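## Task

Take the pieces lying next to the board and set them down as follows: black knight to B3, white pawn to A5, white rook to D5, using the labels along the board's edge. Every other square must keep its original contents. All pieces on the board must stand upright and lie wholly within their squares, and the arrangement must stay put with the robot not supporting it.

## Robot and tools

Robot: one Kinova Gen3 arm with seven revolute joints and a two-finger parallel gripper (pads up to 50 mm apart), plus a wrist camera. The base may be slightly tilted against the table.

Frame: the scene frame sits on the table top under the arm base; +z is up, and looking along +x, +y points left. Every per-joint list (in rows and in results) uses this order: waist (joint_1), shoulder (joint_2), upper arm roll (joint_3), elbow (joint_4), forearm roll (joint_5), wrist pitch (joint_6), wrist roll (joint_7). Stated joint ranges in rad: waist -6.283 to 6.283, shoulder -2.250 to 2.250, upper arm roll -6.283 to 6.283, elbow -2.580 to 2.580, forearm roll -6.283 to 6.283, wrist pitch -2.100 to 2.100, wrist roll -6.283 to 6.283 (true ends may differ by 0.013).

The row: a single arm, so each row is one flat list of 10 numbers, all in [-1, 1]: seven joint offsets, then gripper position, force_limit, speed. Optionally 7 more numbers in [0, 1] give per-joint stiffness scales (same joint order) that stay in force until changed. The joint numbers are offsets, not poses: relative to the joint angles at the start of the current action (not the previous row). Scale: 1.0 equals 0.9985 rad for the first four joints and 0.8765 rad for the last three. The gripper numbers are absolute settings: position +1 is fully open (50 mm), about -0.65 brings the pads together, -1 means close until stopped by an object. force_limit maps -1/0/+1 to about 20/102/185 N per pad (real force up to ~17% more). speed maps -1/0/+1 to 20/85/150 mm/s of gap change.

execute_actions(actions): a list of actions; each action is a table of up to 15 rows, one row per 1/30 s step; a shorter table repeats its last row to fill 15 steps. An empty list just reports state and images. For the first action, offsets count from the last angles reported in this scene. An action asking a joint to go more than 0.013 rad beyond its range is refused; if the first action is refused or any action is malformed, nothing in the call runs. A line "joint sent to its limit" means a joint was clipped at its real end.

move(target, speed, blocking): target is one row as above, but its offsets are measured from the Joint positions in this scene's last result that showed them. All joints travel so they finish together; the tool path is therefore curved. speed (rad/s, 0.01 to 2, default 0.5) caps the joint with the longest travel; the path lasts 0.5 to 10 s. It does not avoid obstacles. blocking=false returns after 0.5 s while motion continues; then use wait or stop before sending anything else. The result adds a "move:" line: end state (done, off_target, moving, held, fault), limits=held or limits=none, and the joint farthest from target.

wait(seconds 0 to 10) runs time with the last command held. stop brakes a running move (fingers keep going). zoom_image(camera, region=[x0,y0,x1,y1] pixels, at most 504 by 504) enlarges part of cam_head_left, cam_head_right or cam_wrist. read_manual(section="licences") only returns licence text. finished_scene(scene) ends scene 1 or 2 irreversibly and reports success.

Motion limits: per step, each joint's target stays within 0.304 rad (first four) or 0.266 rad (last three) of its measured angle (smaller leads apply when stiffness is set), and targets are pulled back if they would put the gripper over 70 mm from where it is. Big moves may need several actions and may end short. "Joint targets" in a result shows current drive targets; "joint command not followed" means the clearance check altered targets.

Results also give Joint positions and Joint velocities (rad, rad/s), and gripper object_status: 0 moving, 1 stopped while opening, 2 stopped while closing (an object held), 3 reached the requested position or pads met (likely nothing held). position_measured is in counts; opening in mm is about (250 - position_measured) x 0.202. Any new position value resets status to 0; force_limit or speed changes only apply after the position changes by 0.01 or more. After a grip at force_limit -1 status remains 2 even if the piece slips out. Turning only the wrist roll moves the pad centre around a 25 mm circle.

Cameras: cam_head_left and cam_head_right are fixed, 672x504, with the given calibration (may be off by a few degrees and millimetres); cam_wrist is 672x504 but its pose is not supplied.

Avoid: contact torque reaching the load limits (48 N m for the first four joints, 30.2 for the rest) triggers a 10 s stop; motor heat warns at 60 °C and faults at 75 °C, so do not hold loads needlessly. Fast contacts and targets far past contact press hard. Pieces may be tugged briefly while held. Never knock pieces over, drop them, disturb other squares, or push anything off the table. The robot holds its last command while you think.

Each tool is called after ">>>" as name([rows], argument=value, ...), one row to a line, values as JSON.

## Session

>>> execute_actions(actions=[])

Scene clock: 0.00 s.
position_measured=3 object_status=3
Joint names: [waist, shoulder, upper arm roll, elbow, forearm roll, wrist pitch, wrist roll]
Joint positions: [-1.069  0.999 -0.048  1.337  0.616  1.624  1.929]
Joint velocities: [-0.001  0.001 -0.     0.     0.     0.002  0.001]
Motor temperatures (°C, as the motors report them): [34 34 30 29 33 42 38]
Joint targets: [-1.069 0.999 -0.048 1.337 0.616 1.624 1.929]
Joint stiffness scale: [1. 1. 1. 1. 1. 1. 1.]

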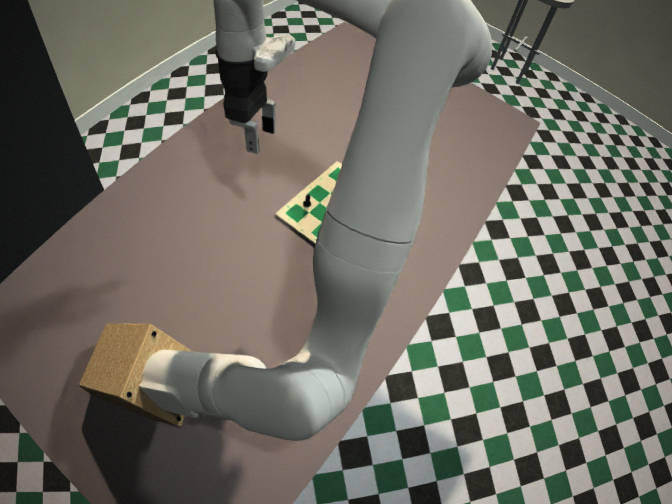

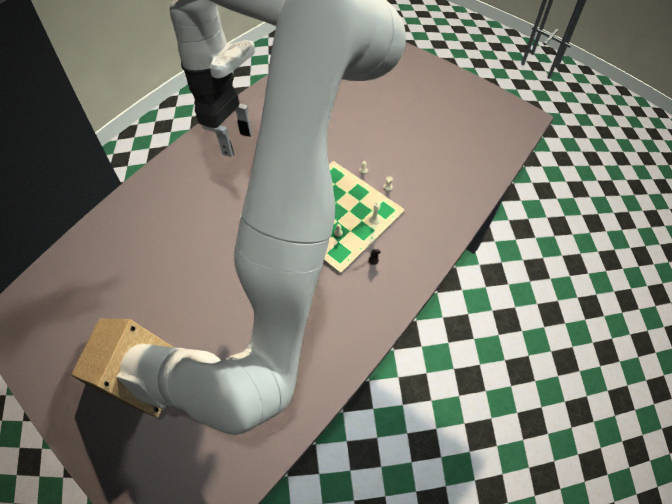

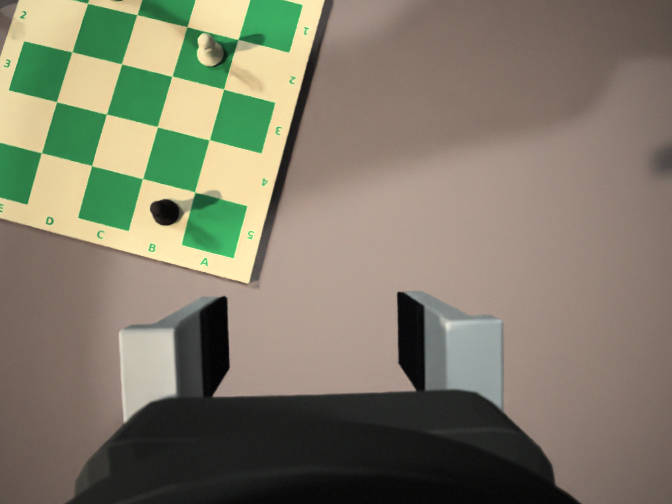

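>>> zoom_image(camera="cam_head_right", region=[300,145,430,285])

>>> zoom_image(camera="cam_head_left", region=[260,145,370,265])

Region (300, 145, 430, 285) of cam_head_right's 672x504 image, scaled by 3.600, with more detail than that image has; it fills the left 468 columns of this view, and the rest is white.

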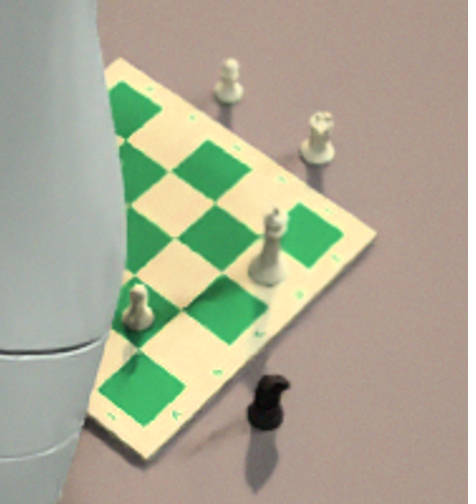

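Region (260, 145, 370, 265) of cam_head_left's 672x504 image, scaled by 4.200, with more detail than that image has; it fills the left 462 columns of this view, and the rest is white.

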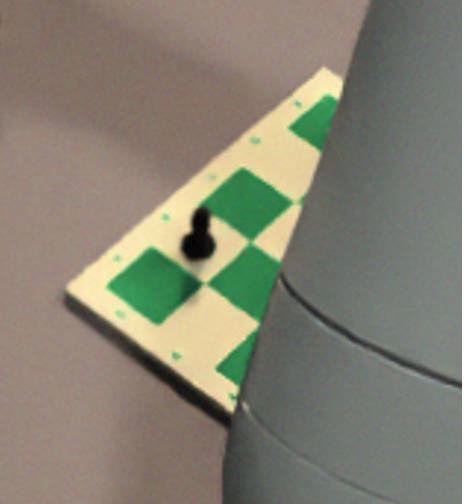

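>>> move(target=[0.6094,-0.0483,0.050,-0.3001,0.3397,-0.2122,0.3887,0.35,-0.4,0], speed=0.6)

Scene clock: 9.93 s.
position_measured=100 object_status=3
Joint names: [waist, shoulder, upper arm roll, elbow, forearm roll, wrist pitch, wrist roll]
Joint positions: [-0.464  0.953  0.001  1.04   0.909  1.445  2.26 ]
Joint velocities: [ 0.003 -0.001  0.    -0.001 -0.    -0.    -0.   ]
Motor temperatures (°C, as the motors report them): [34 35 30 29 33 42 38]
Joint targets: [-0.461 0.950 0.002 1.037 0.914 1.438 2.269]
Joint stiffness scale: [1. 1. 1. 1. 1. 1. 1.]
move: done; limits=none; farthest joint: the wrist roll, 0.009 radians from its target (0.341 radians at the start)

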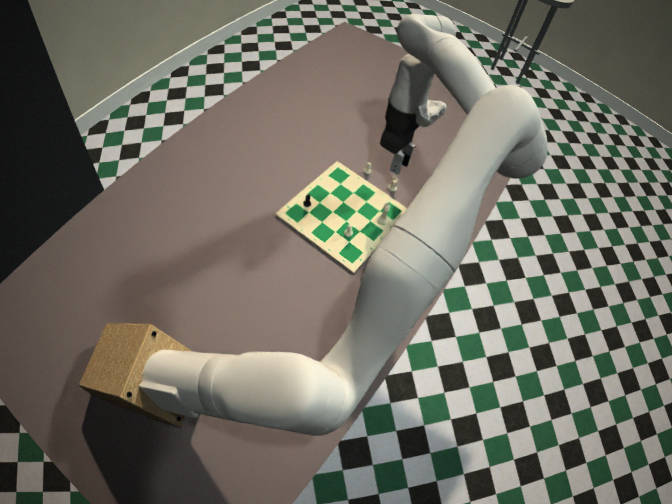

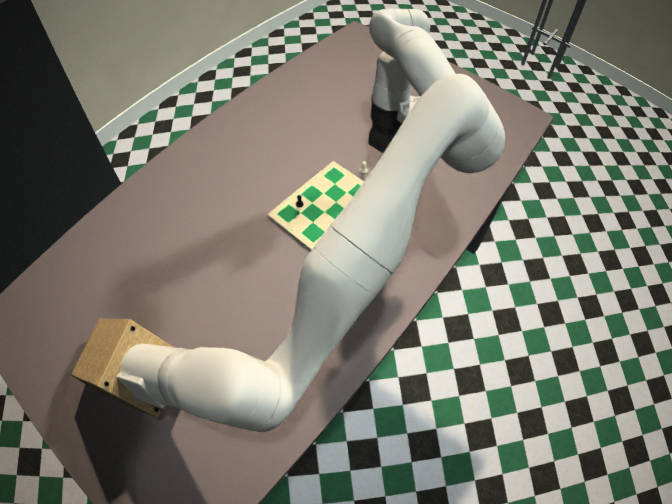

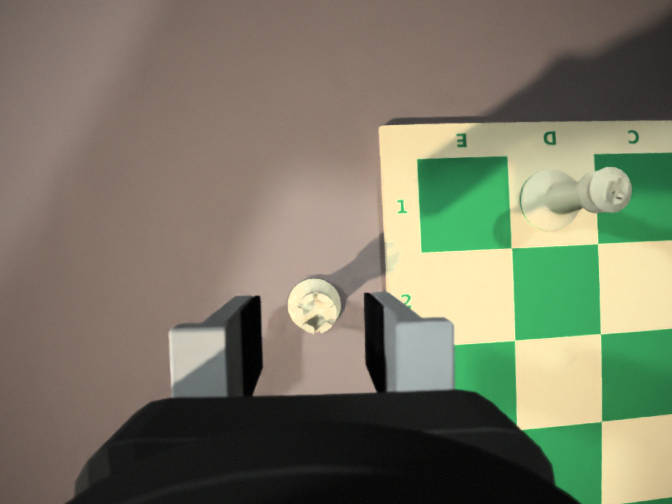

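>>> move(target=[0.0813,0.0388,0,0.06,0.0521,-0.1339,-0.046,0.35,-0.4,0], speed=0.25)

>>> execute_actions([
  [[0,0,0,0,0,0,0,-1,-0.4,0]],
])

Scene clock: 15.60 s.
position_measured=100 object_status=3
Joint names: [waist, shoulder, upper arm roll, elbow, forearm roll, wrist pitch, wrist roll]
Joint positions: [-0.386  0.989  0.001  1.097  0.948  1.335  2.229]
Joint velocities: [ 0.002  0.     0.    -0.001 -0.     0.     0.   ]
Motor temperatures (°C, as the motors report them): [35 35 30 29 33 42 38]
Joint targets: [-0.383 0.991 0.001 1.100 0.954 1.328 2.220]
Joint stiffness scale: [1. 1. 1. 1. 1. 1. 1.]
move: done; limits=none; farthest joint: the wrist roll, 0.009 radians from its target (0.041 radians at the start)

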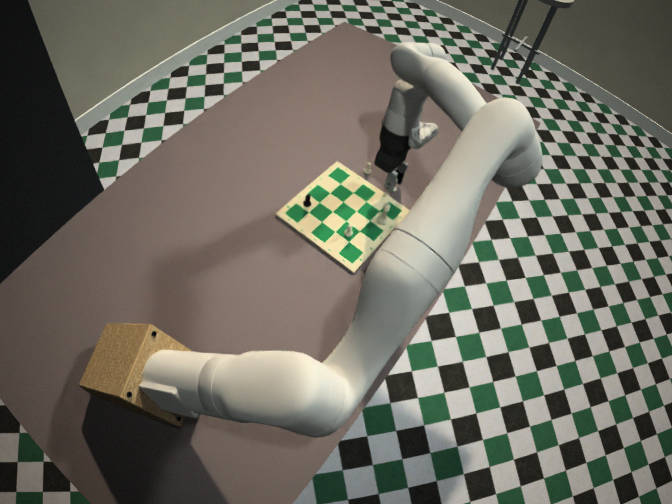

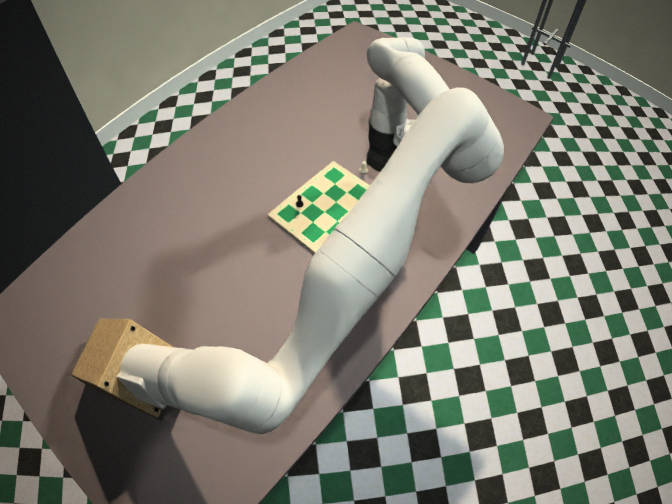

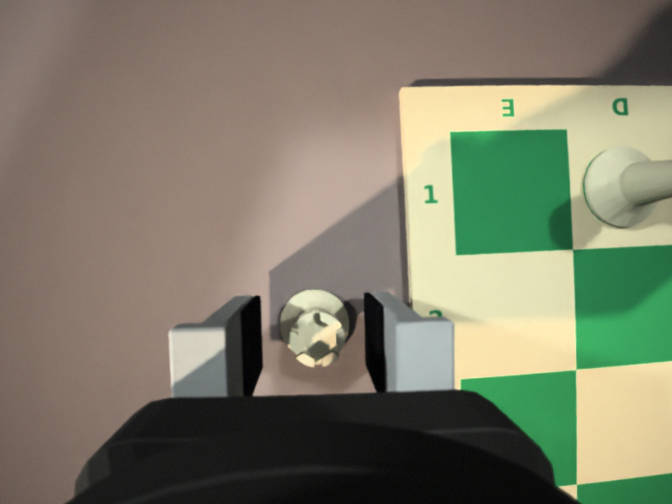

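Scene clock: 16.10 s.
position_measured=187 object_status=2
Joint names: [waist, shoulder, upper arm roll, elbow, forearm roll, wrist pitch, wrist roll]
Joint positions: [-0.386  0.989  0.001  1.097  0.948  1.335  2.229]
Joint velocities: [ 0.001  0.     0.     0.     0.    -0.001  0.   ]
Motor temperatures (°C, as the motors report them): [35 35 30 29 33 42 38]
Joint targets: [-0.386 0.989 0.001 1.097 0.948 1.335 2.229]
Joint stiffness scale: [1. 1. 1. 1. 1. 1. 1.]

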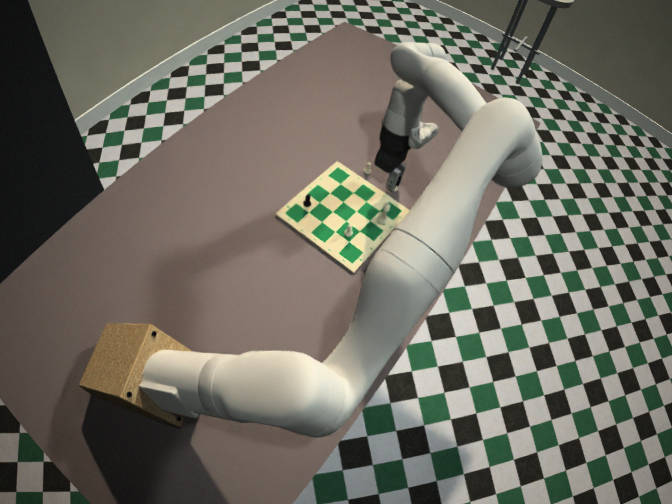

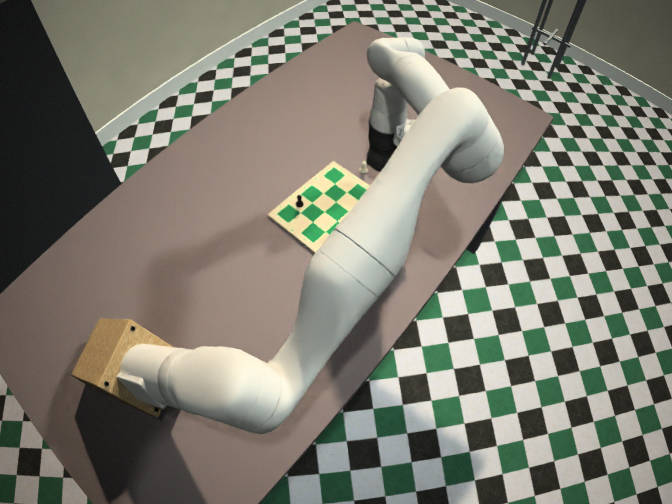

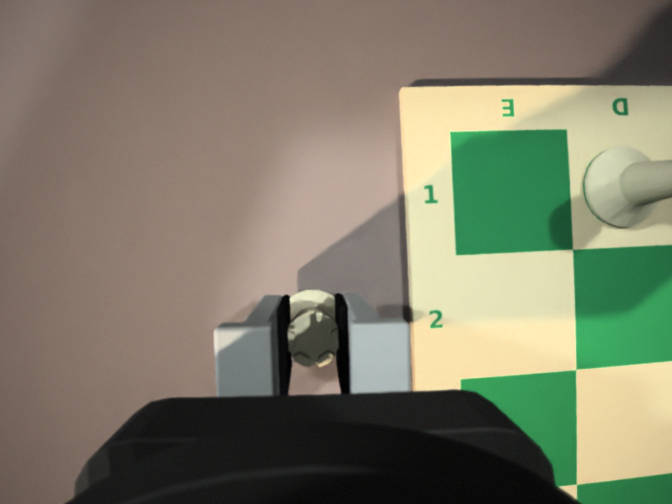

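>>> move(target=[-0.042,-0.021,0,-0.031,-0.032,0.0707,0.0285,-1,-0.4,0], speed=0.2)

>>> move(target=[-0.1391,0.1344,0,0.1873,-0.0148,-0.1256,-0.3822,-1,-0.4,0], speed=0.4)

Scene clock: 17.97 s.
position_measured=187 object_status=2
Joint names: [waist, shoulder, upper arm roll, elbow, forearm roll, wrist pitch, wrist roll]
Joint positions: [-0.425  0.97   0.001  1.069  0.926  1.39   2.245]
Joint velocities: [-0.004 -0.001 -0.    -0.003  0.    -0.     0.   ]
Motor temperatures (°C, as the motors report them): [35 35 30 29 33 42 38]
Joint targets: [-0.428 0.968 0.001 1.066 0.920 1.397 2.254]
Joint stiffness scale: [1. 1. 1. 1. 1. 1. 1.]
move: done; limits=none; farthest joint: the wrist roll, 0.009 radians from its target (0.025 radians at the start)

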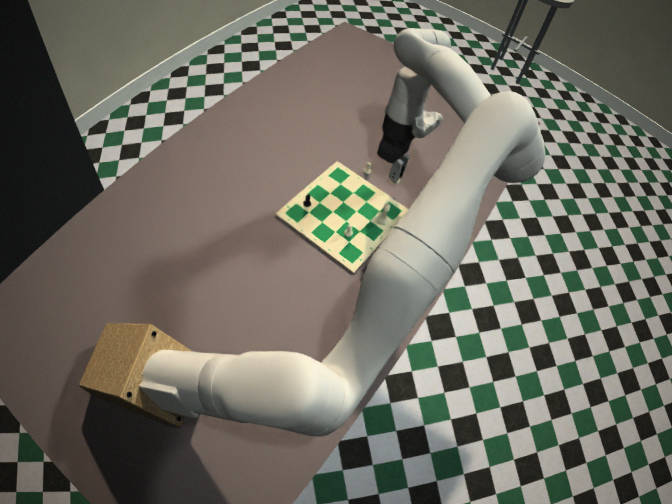

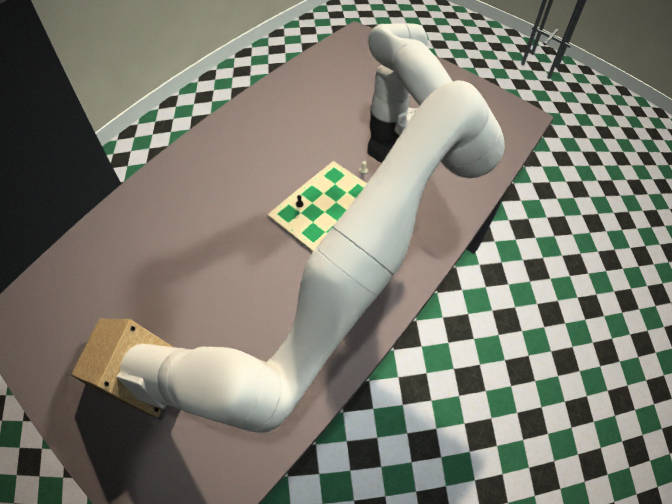

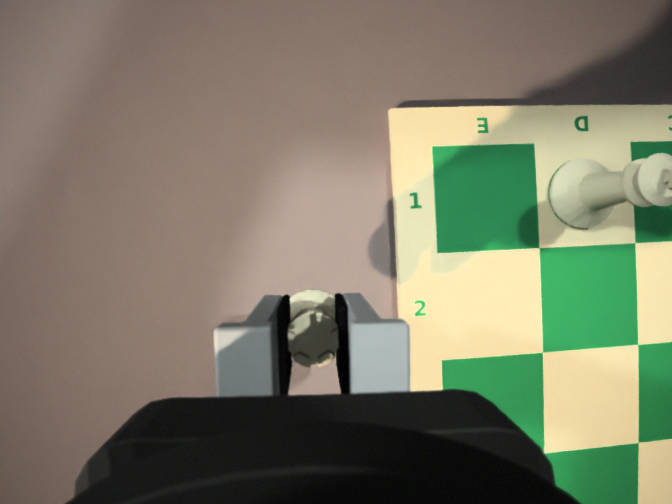

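Scene clock: 19.30 s.
position_measured=187 object_status=2
Joint names: [waist, shoulder, upper arm roll, elbow, forearm roll, wrist pitch, wrist roll]
Joint positions: [-0.56   1.102  0.001  1.253  0.919  1.287  1.919]
Joint velocities: [-0.004  0.002 -0.    -0.001  0.    -0.001 -0.001]
Motor temperatures (°C, as the motors report them): [35 35 30 29 33 42 38]
Joint targets: [-0.563 1.105 0.001 1.256 0.913 1.280 1.910]
Joint stiffness scale: [1. 1. 1. 1. 1. 1. 1.]
move: done; limits=none; farthest joint: the wrist roll, 0.009 radians from its target (0.335 radians at the start)

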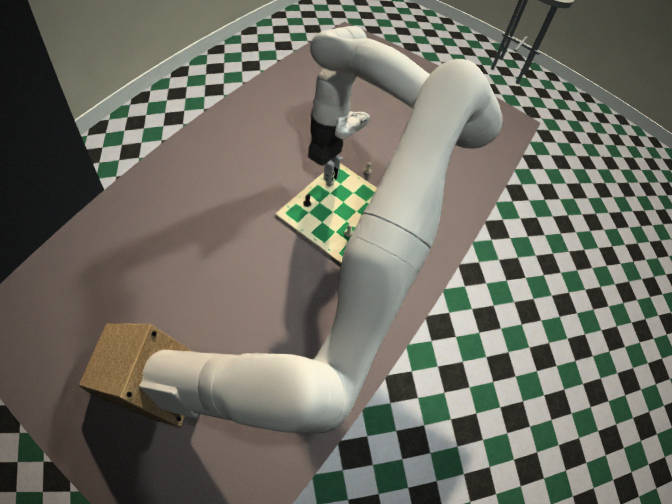

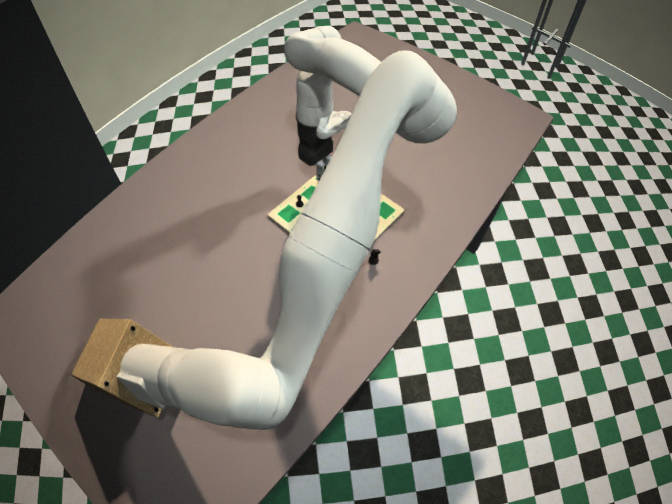

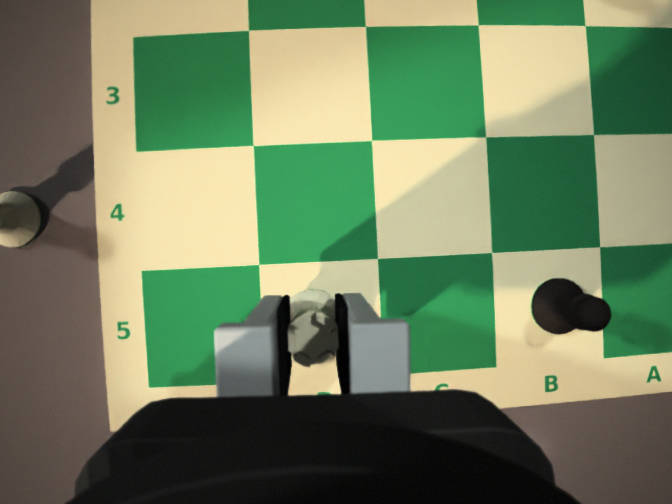

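>>> move(target=[0.0079,0.0055,0,0.0191,0.0178,-0.0245,-0.0246,-1,-0.4,0], speed=0.04)

Scene clock: 22.57 s.
position_measured=187 object_status=2
Joint names: [waist, shoulder, upper arm roll, elbow, forearm roll, wrist pitch, wrist roll]
Joint positions: [-0.555  1.105  0.001  1.269  0.928  1.273  1.907]
Joint velocities: [ 0.    -0.    -0.     0.002  0.    -0.001 -0.001]
Motor temperatures (°C, as the motors report them): [35 35 30 29 33 42 38]
Joint targets: [-0.552 1.108 0.001 1.272 0.935 1.265 1.898]
Joint stiffness scale: [1. 1. 1. 1. 1. 1. 1.]
move: done; limits=none; farthest joint: the wrist roll, 0.009 radians from its target (0.022 radians at the start)

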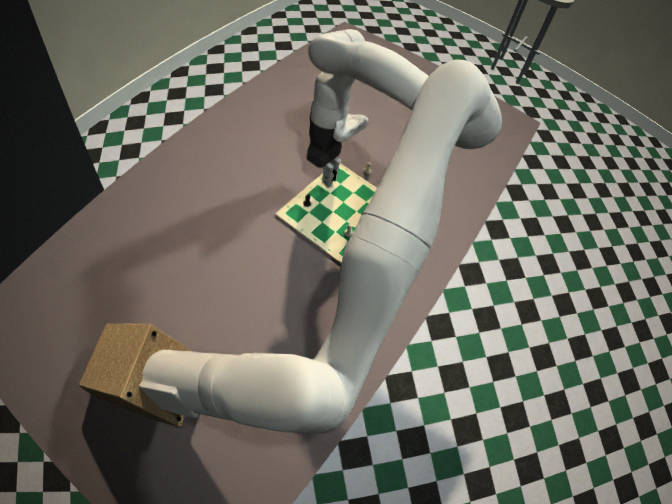

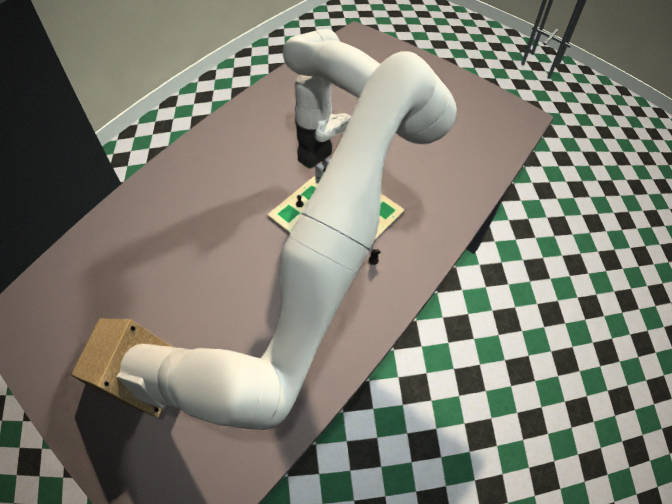

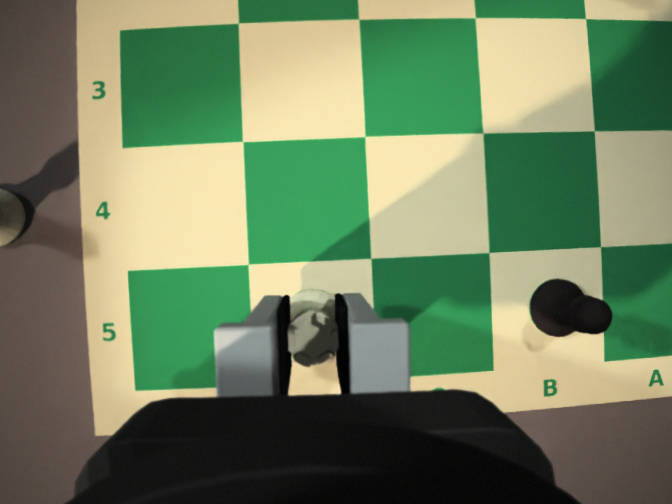

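>>> execute_actions([
  [[0.0045,0.004,0,0.004,0.009,-0.0105,-0.01,-1,-0.4,0],[0.0045,0.004,0,0.004,0.009,-0.0105,-0.01,-1,-0.4,0],[0.0045,0.004,0,0.004,0.009,-0.0105,-0.01,-1,-0.4,0],[0.0045,0.004,0,0.004,0.009,-0.0105,-0.01,-1,-0.4,0],[0.0045,0.004,0,0.004,0.009,-0.0105,-0.01,-1,-0.4,0],[0.0045,0.004,0,0.004,0.009,-0.0105,-0.01,-1,-0.4,0],[0.0045,0.004,0,0.004,0.009,-0.0105,-0.01,-1,-0.4,0],[0.0045,0.004,0,0.004,0.009,-0.0105,-0.01,0.35,-0.4,0]],
])

>>> move(target=[-0.050,-0.0296,0,-0.0324,-0.0527,0.077,0.0388,0.35,-0.4,0], speed=0.15)

Scene clock: 27.50 s.
position_measured=100 object_status=0
Joint names: [waist, shoulder, upper arm roll, elbow, forearm roll, wrist pitch, wrist roll]
Joint positions: [-0.554  1.107  0.001  1.27   0.929  1.271  1.907]
Joint velocities: [ 0.001 -0.001 -0.    -0.001  0.     0.001 -0.   ]
Motor temperatures (°C, as the motors report them): [35 35 30 29 33 42 38]
Joint targets: [-0.551 1.109 0.001 1.273 0.936 1.263 1.898]
Joint stiffness scale: [1. 1. 1. 1. 1. 1. 1.]

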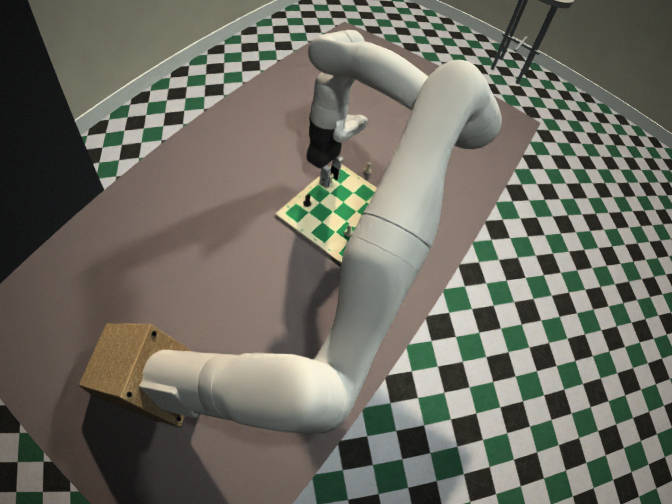

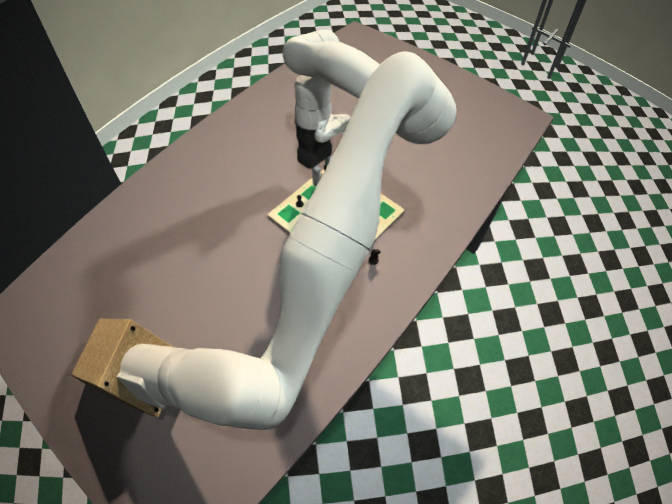

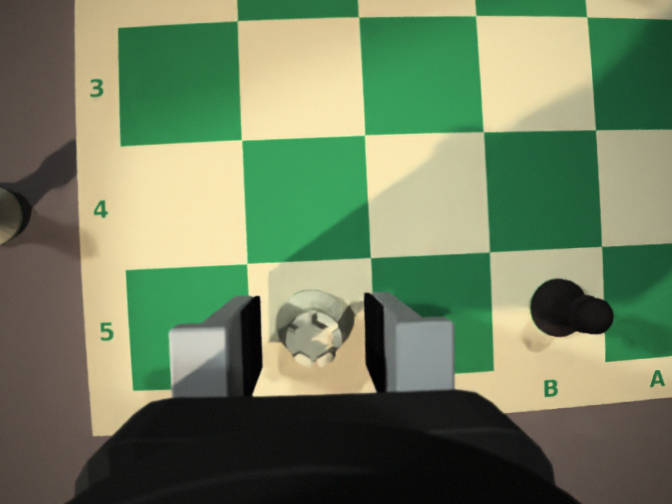

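Scene clock: 28.40 s.
position_measured=100 object_status=3
Joint names: [waist, shoulder, upper arm roll, elbow, forearm roll, wrist pitch, wrist roll]
Joint positions: [-0.601  1.08   0.001  1.24   0.89   1.331  1.932]
Joint velocities: [-0.002 -0.002 -0.     0.002  0.     0.001  0.001]
Motor temperatures (°C, as the motors report them): [35 35 30 29 33 42 38]
Joint targets: [-0.604 1.077 0.001 1.237 0.883 1.338 1.941]
Joint stiffness scale: [1. 1. 1. 1. 1. 1. 1.]
move: done; limits=none; farthest joint: the wrist roll, 0.009 radians from its target (0.034 radians at the start)

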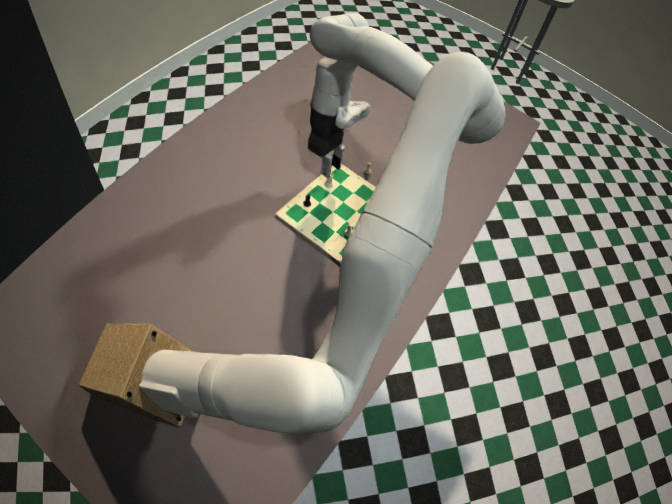

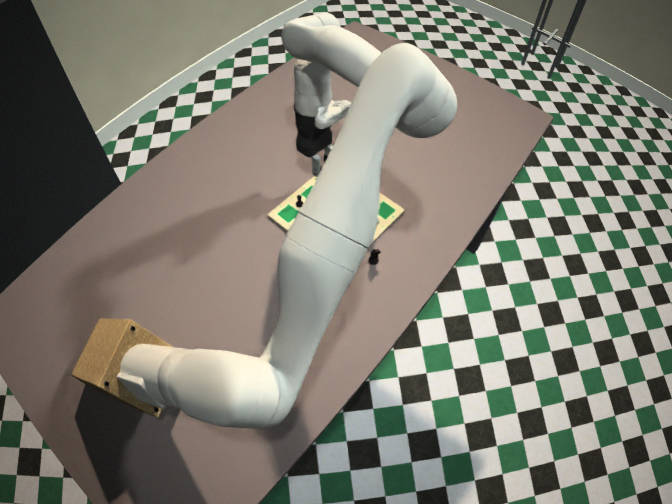

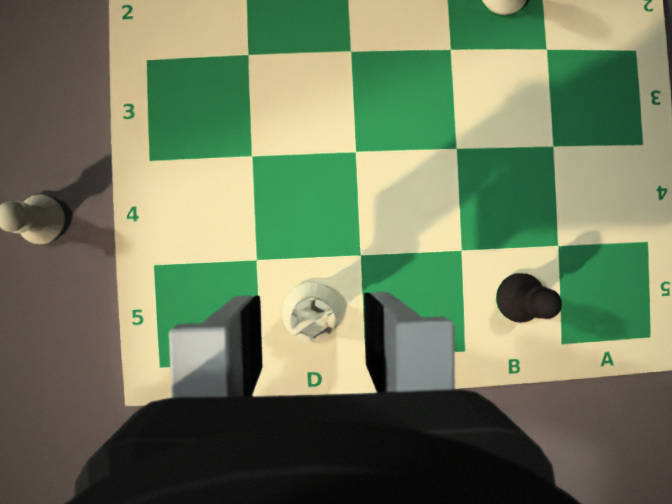

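>>> move(target=[0.1093,0.0513,0,-0.3624,0.0162,0.1528,0.3514,0.35,-0.4,0], speed=0.5)

Scene clock: 31.20 s.
position_measured=100 object_status=3
Joint names: [waist, shoulder, upper arm roll, elbow, forearm roll, wrist pitch, wrist roll]
Joint positions: [-0.495  1.128  0.001  0.882  0.898  1.457  2.23 ]
Joint velocities: [-0.     0.004  0.    -0.002 -0.     0.001  0.001]
Motor temperatures (°C, as the motors report them): [35 35 30 29 33 42 38]
Joint targets: [-0.492 1.131 0.001 0.879 0.904 1.465 2.240]
Joint stiffness scale: [1. 1. 1. 1. 1. 1. 1.]
move: done; limits=none; farthest joint: the wrist roll, 0.010 radians from its target (0.308 radians at the start)

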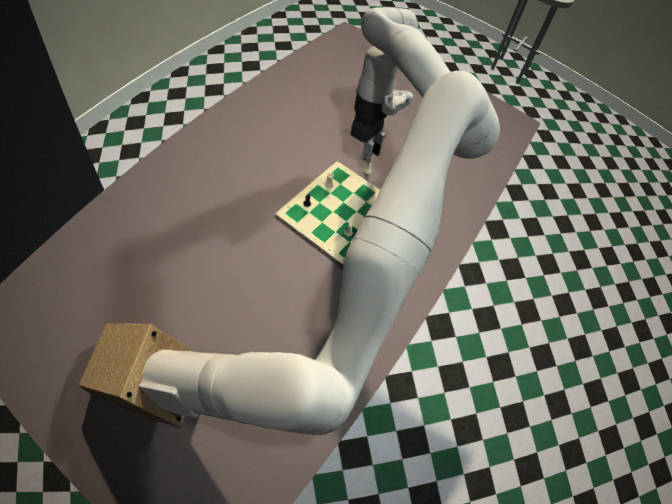

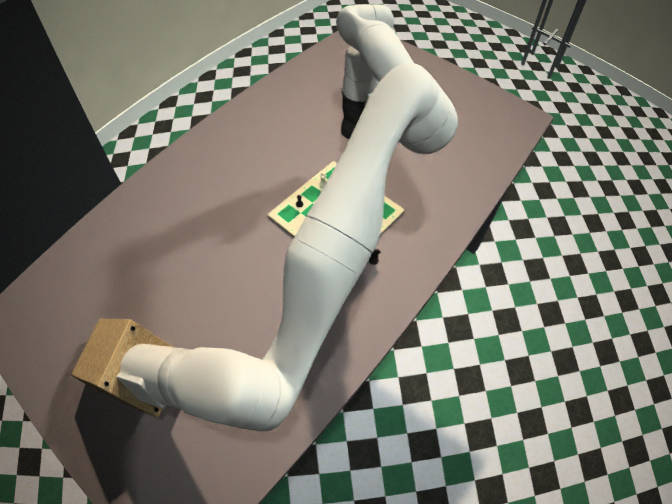

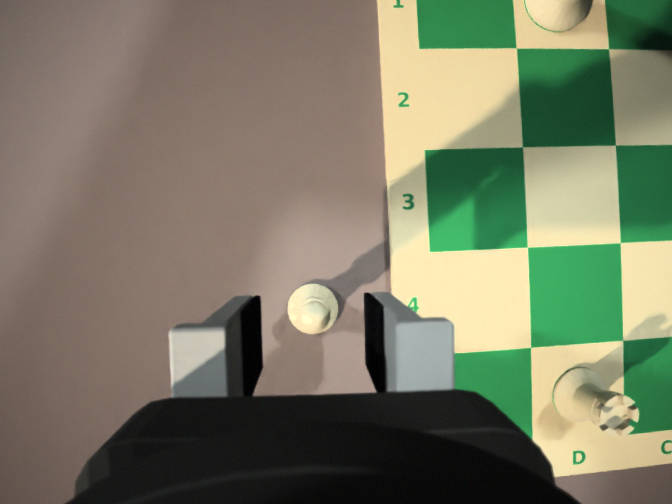

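>>> move(target=[0.0563,0.0272,0,0.0431,0.0385,-0.0949,-0.0349,0.35,-0.4,0], speed=0.2)

>>> execute_actions([
  [[0,0,0,0,0,0,0,-1,-0.4,0]],
])

>>> move(target=[-0.0738,-0.034,0,-0.060,-0.0485,0.1266,0.0456,-1,-0.4,0], speed=0.25)

Scene clock: 36.13 s.
position_measured=100 object_status=3
Joint names: [waist, shoulder, upper arm roll, elbow, forearm roll, wrist pitch, wrist roll]
Joint positions: [-0.442  1.153  0.001  0.922  0.925  1.382  2.209]
Joint velocities: [ 0.001  0.001  0.    -0.001 -0.    -0.    -0.001]
Motor temperatures (°C, as the motors report them): [35 35 30 29 33 42 38]
Joint targets: [-0.439 1.156 0.001 0.925 0.932 1.374 2.200]
Joint stiffness scale: [1. 1. 1. 1. 1. 1. 1.]
move: done; limits=none; farthest joint: the wrist roll, 0.010 radians from its target (0.031 radians at the start)

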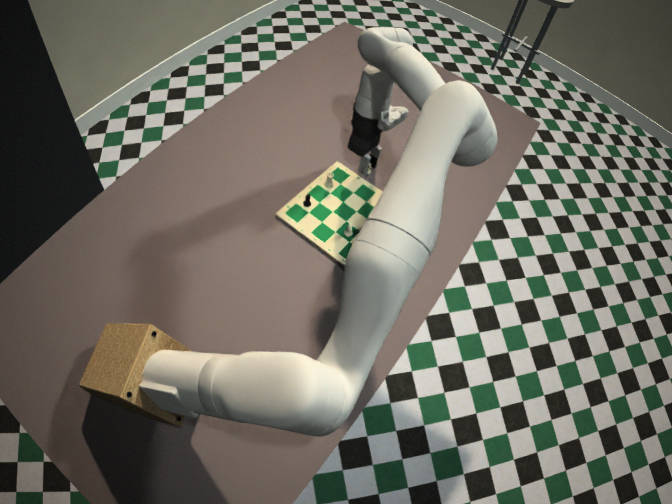

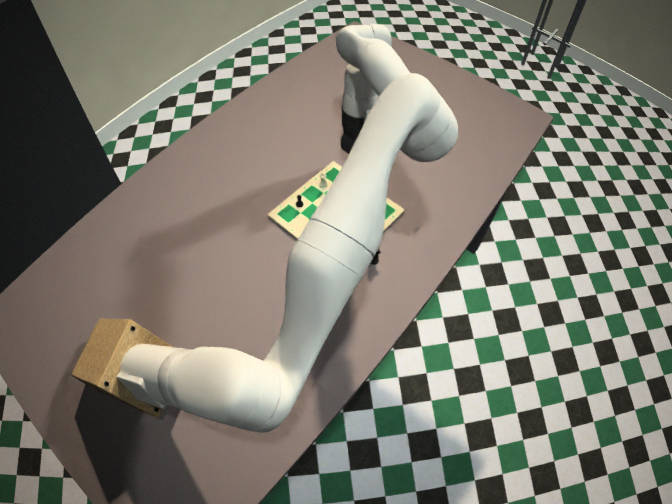

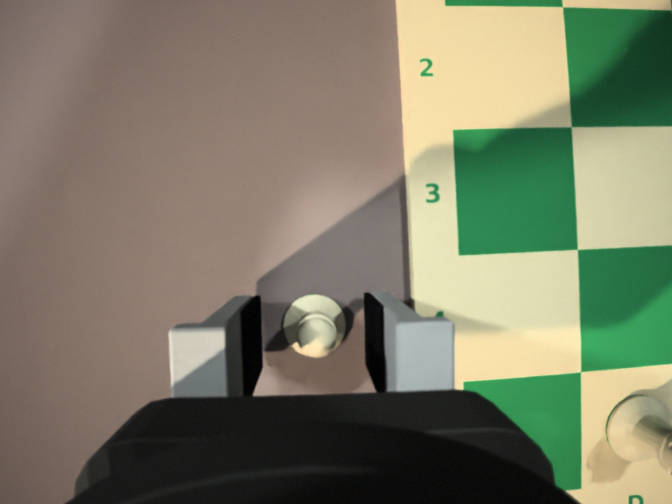

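Scene clock: 36.63 s.
position_measured=205 object_status=2
Joint names: [waist, shoulder, upper arm roll, elbow, forearm roll, wrist pitch, wrist roll]
Joint positions: [-0.442  1.153  0.001  0.922  0.925  1.382  2.209]
Joint velocities: [-0.001  0.     0.     0.003 -0.     0.001 -0.   ]
Motor temperatures (°C, as the motors report them): [35 35 30 29 33 42 38]
Joint targets: [-0.442 1.153 0.001 0.922 0.925 1.382 2.209]
Joint stiffness scale: [1. 1. 1. 1. 1. 1. 1.]

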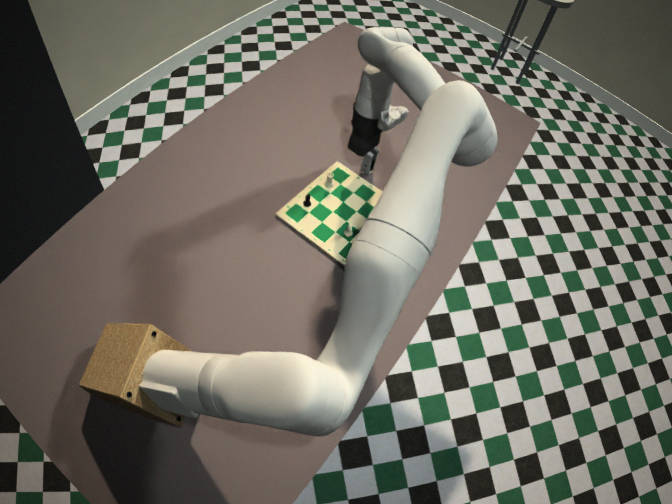

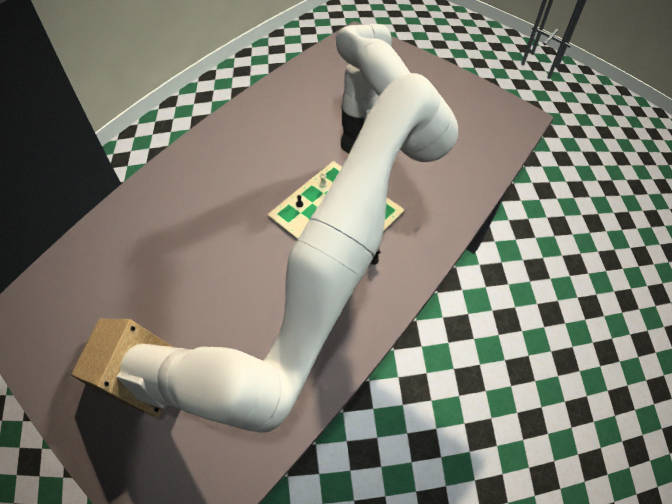

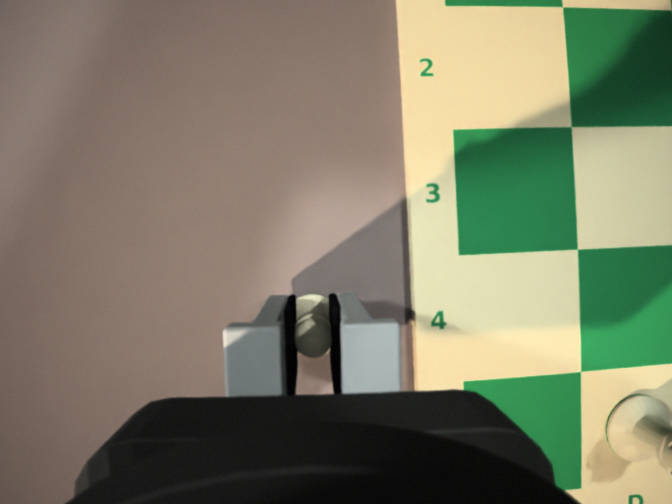

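Scene clock: 37.53 s.
position_measured=205 object_status=2
Joint names: [waist, shoulder, upper arm roll, elbow, forearm roll, wrist pitch, wrist roll]
Joint positions: [-0.512  1.121  0.001  0.865  0.889  1.485  2.24 ]
Joint velocities: [-0.003  0.001  0.     0.001  0.    -0.001 -0.   ]
Motor temperatures (°C, as the motors report them): [35 35 30 29 33 42 38]
Joint targets: [-0.516 1.119 0.001 0.862 0.882 1.493 2.249]
Joint stiffness scale: [1. 1. 1. 1. 1. 1. 1.]
move: done; limits=none; farthest joint: the wrist roll, 0.009 radians from its target (0.040 radians at the start)

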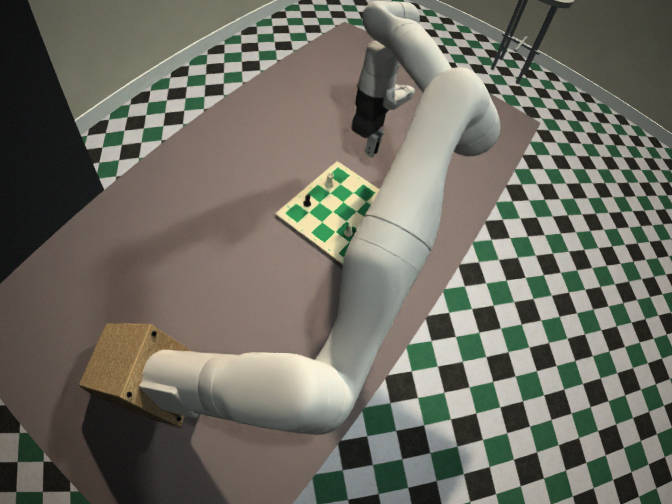

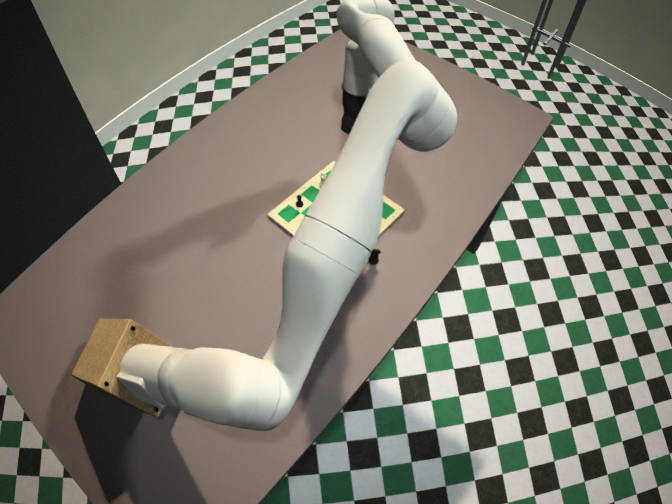

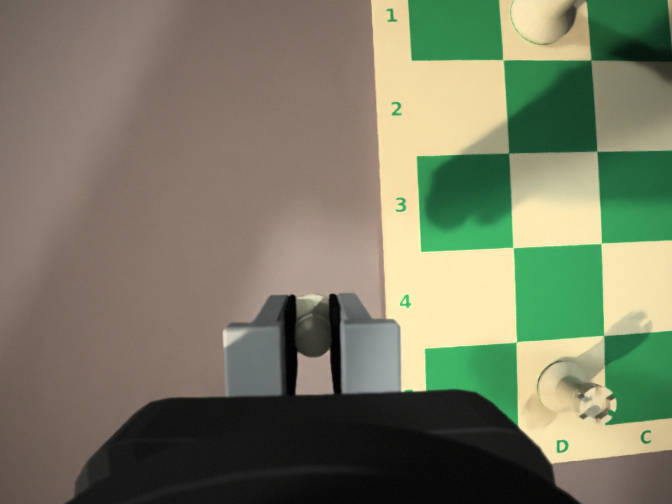

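>>> move(target=[-0.2281,-0.1208,0,0.7442,-0.0306,-0.3185,-0.6945,-1,-0.4,0], speed=0.7)

Scene clock: 39.87 s.
position_measured=205 object_status=2
Joint names: [waist, shoulder, upper arm roll, elbow, forearm roll, wrist pitch, wrist roll]
Joint positions: [-0.737  1.003  0.001  1.605  0.868  1.213  1.64 ]
Joint velocities: [-0.003 -0.002  0.    -0.001 -0.     0.001 -0.   ]
Motor temperatures (°C, as the motors report them): [35 35 30 29 33 42 38]
Joint targets: [-0.740 1.001 0.001 1.608 0.862 1.206 1.631]
Joint stiffness scale: [1. 1. 1. 1. 1. 1. 1.]
move: done; limits=none; farthest joint: the wrist roll, 0.009 radians from its target (0.608 radians at the start)

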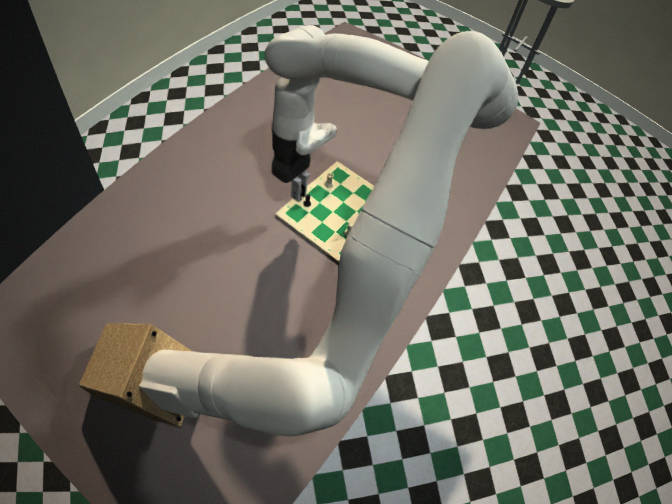

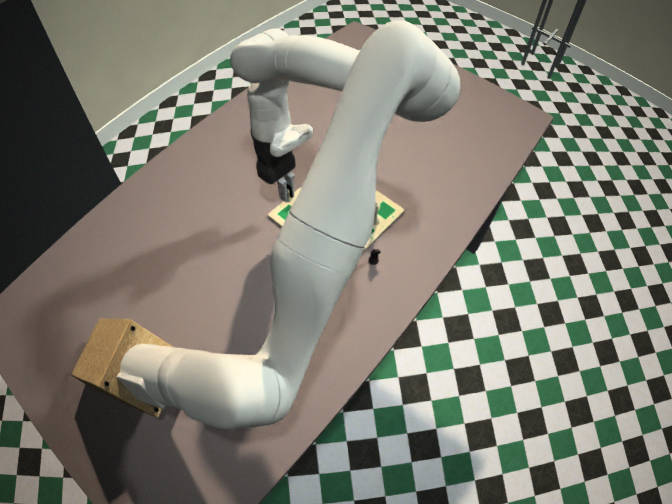

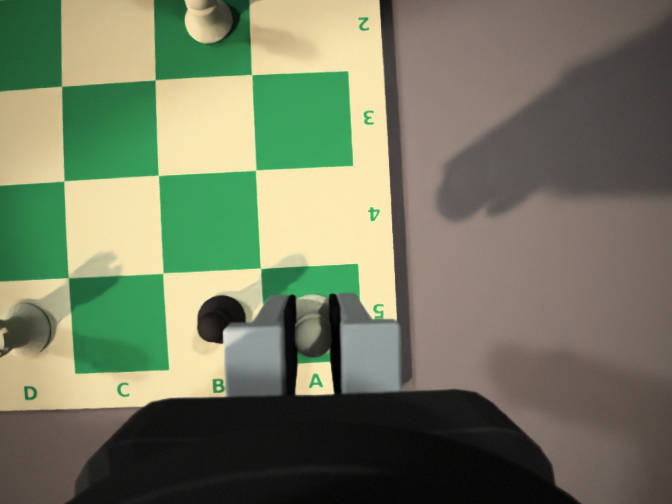

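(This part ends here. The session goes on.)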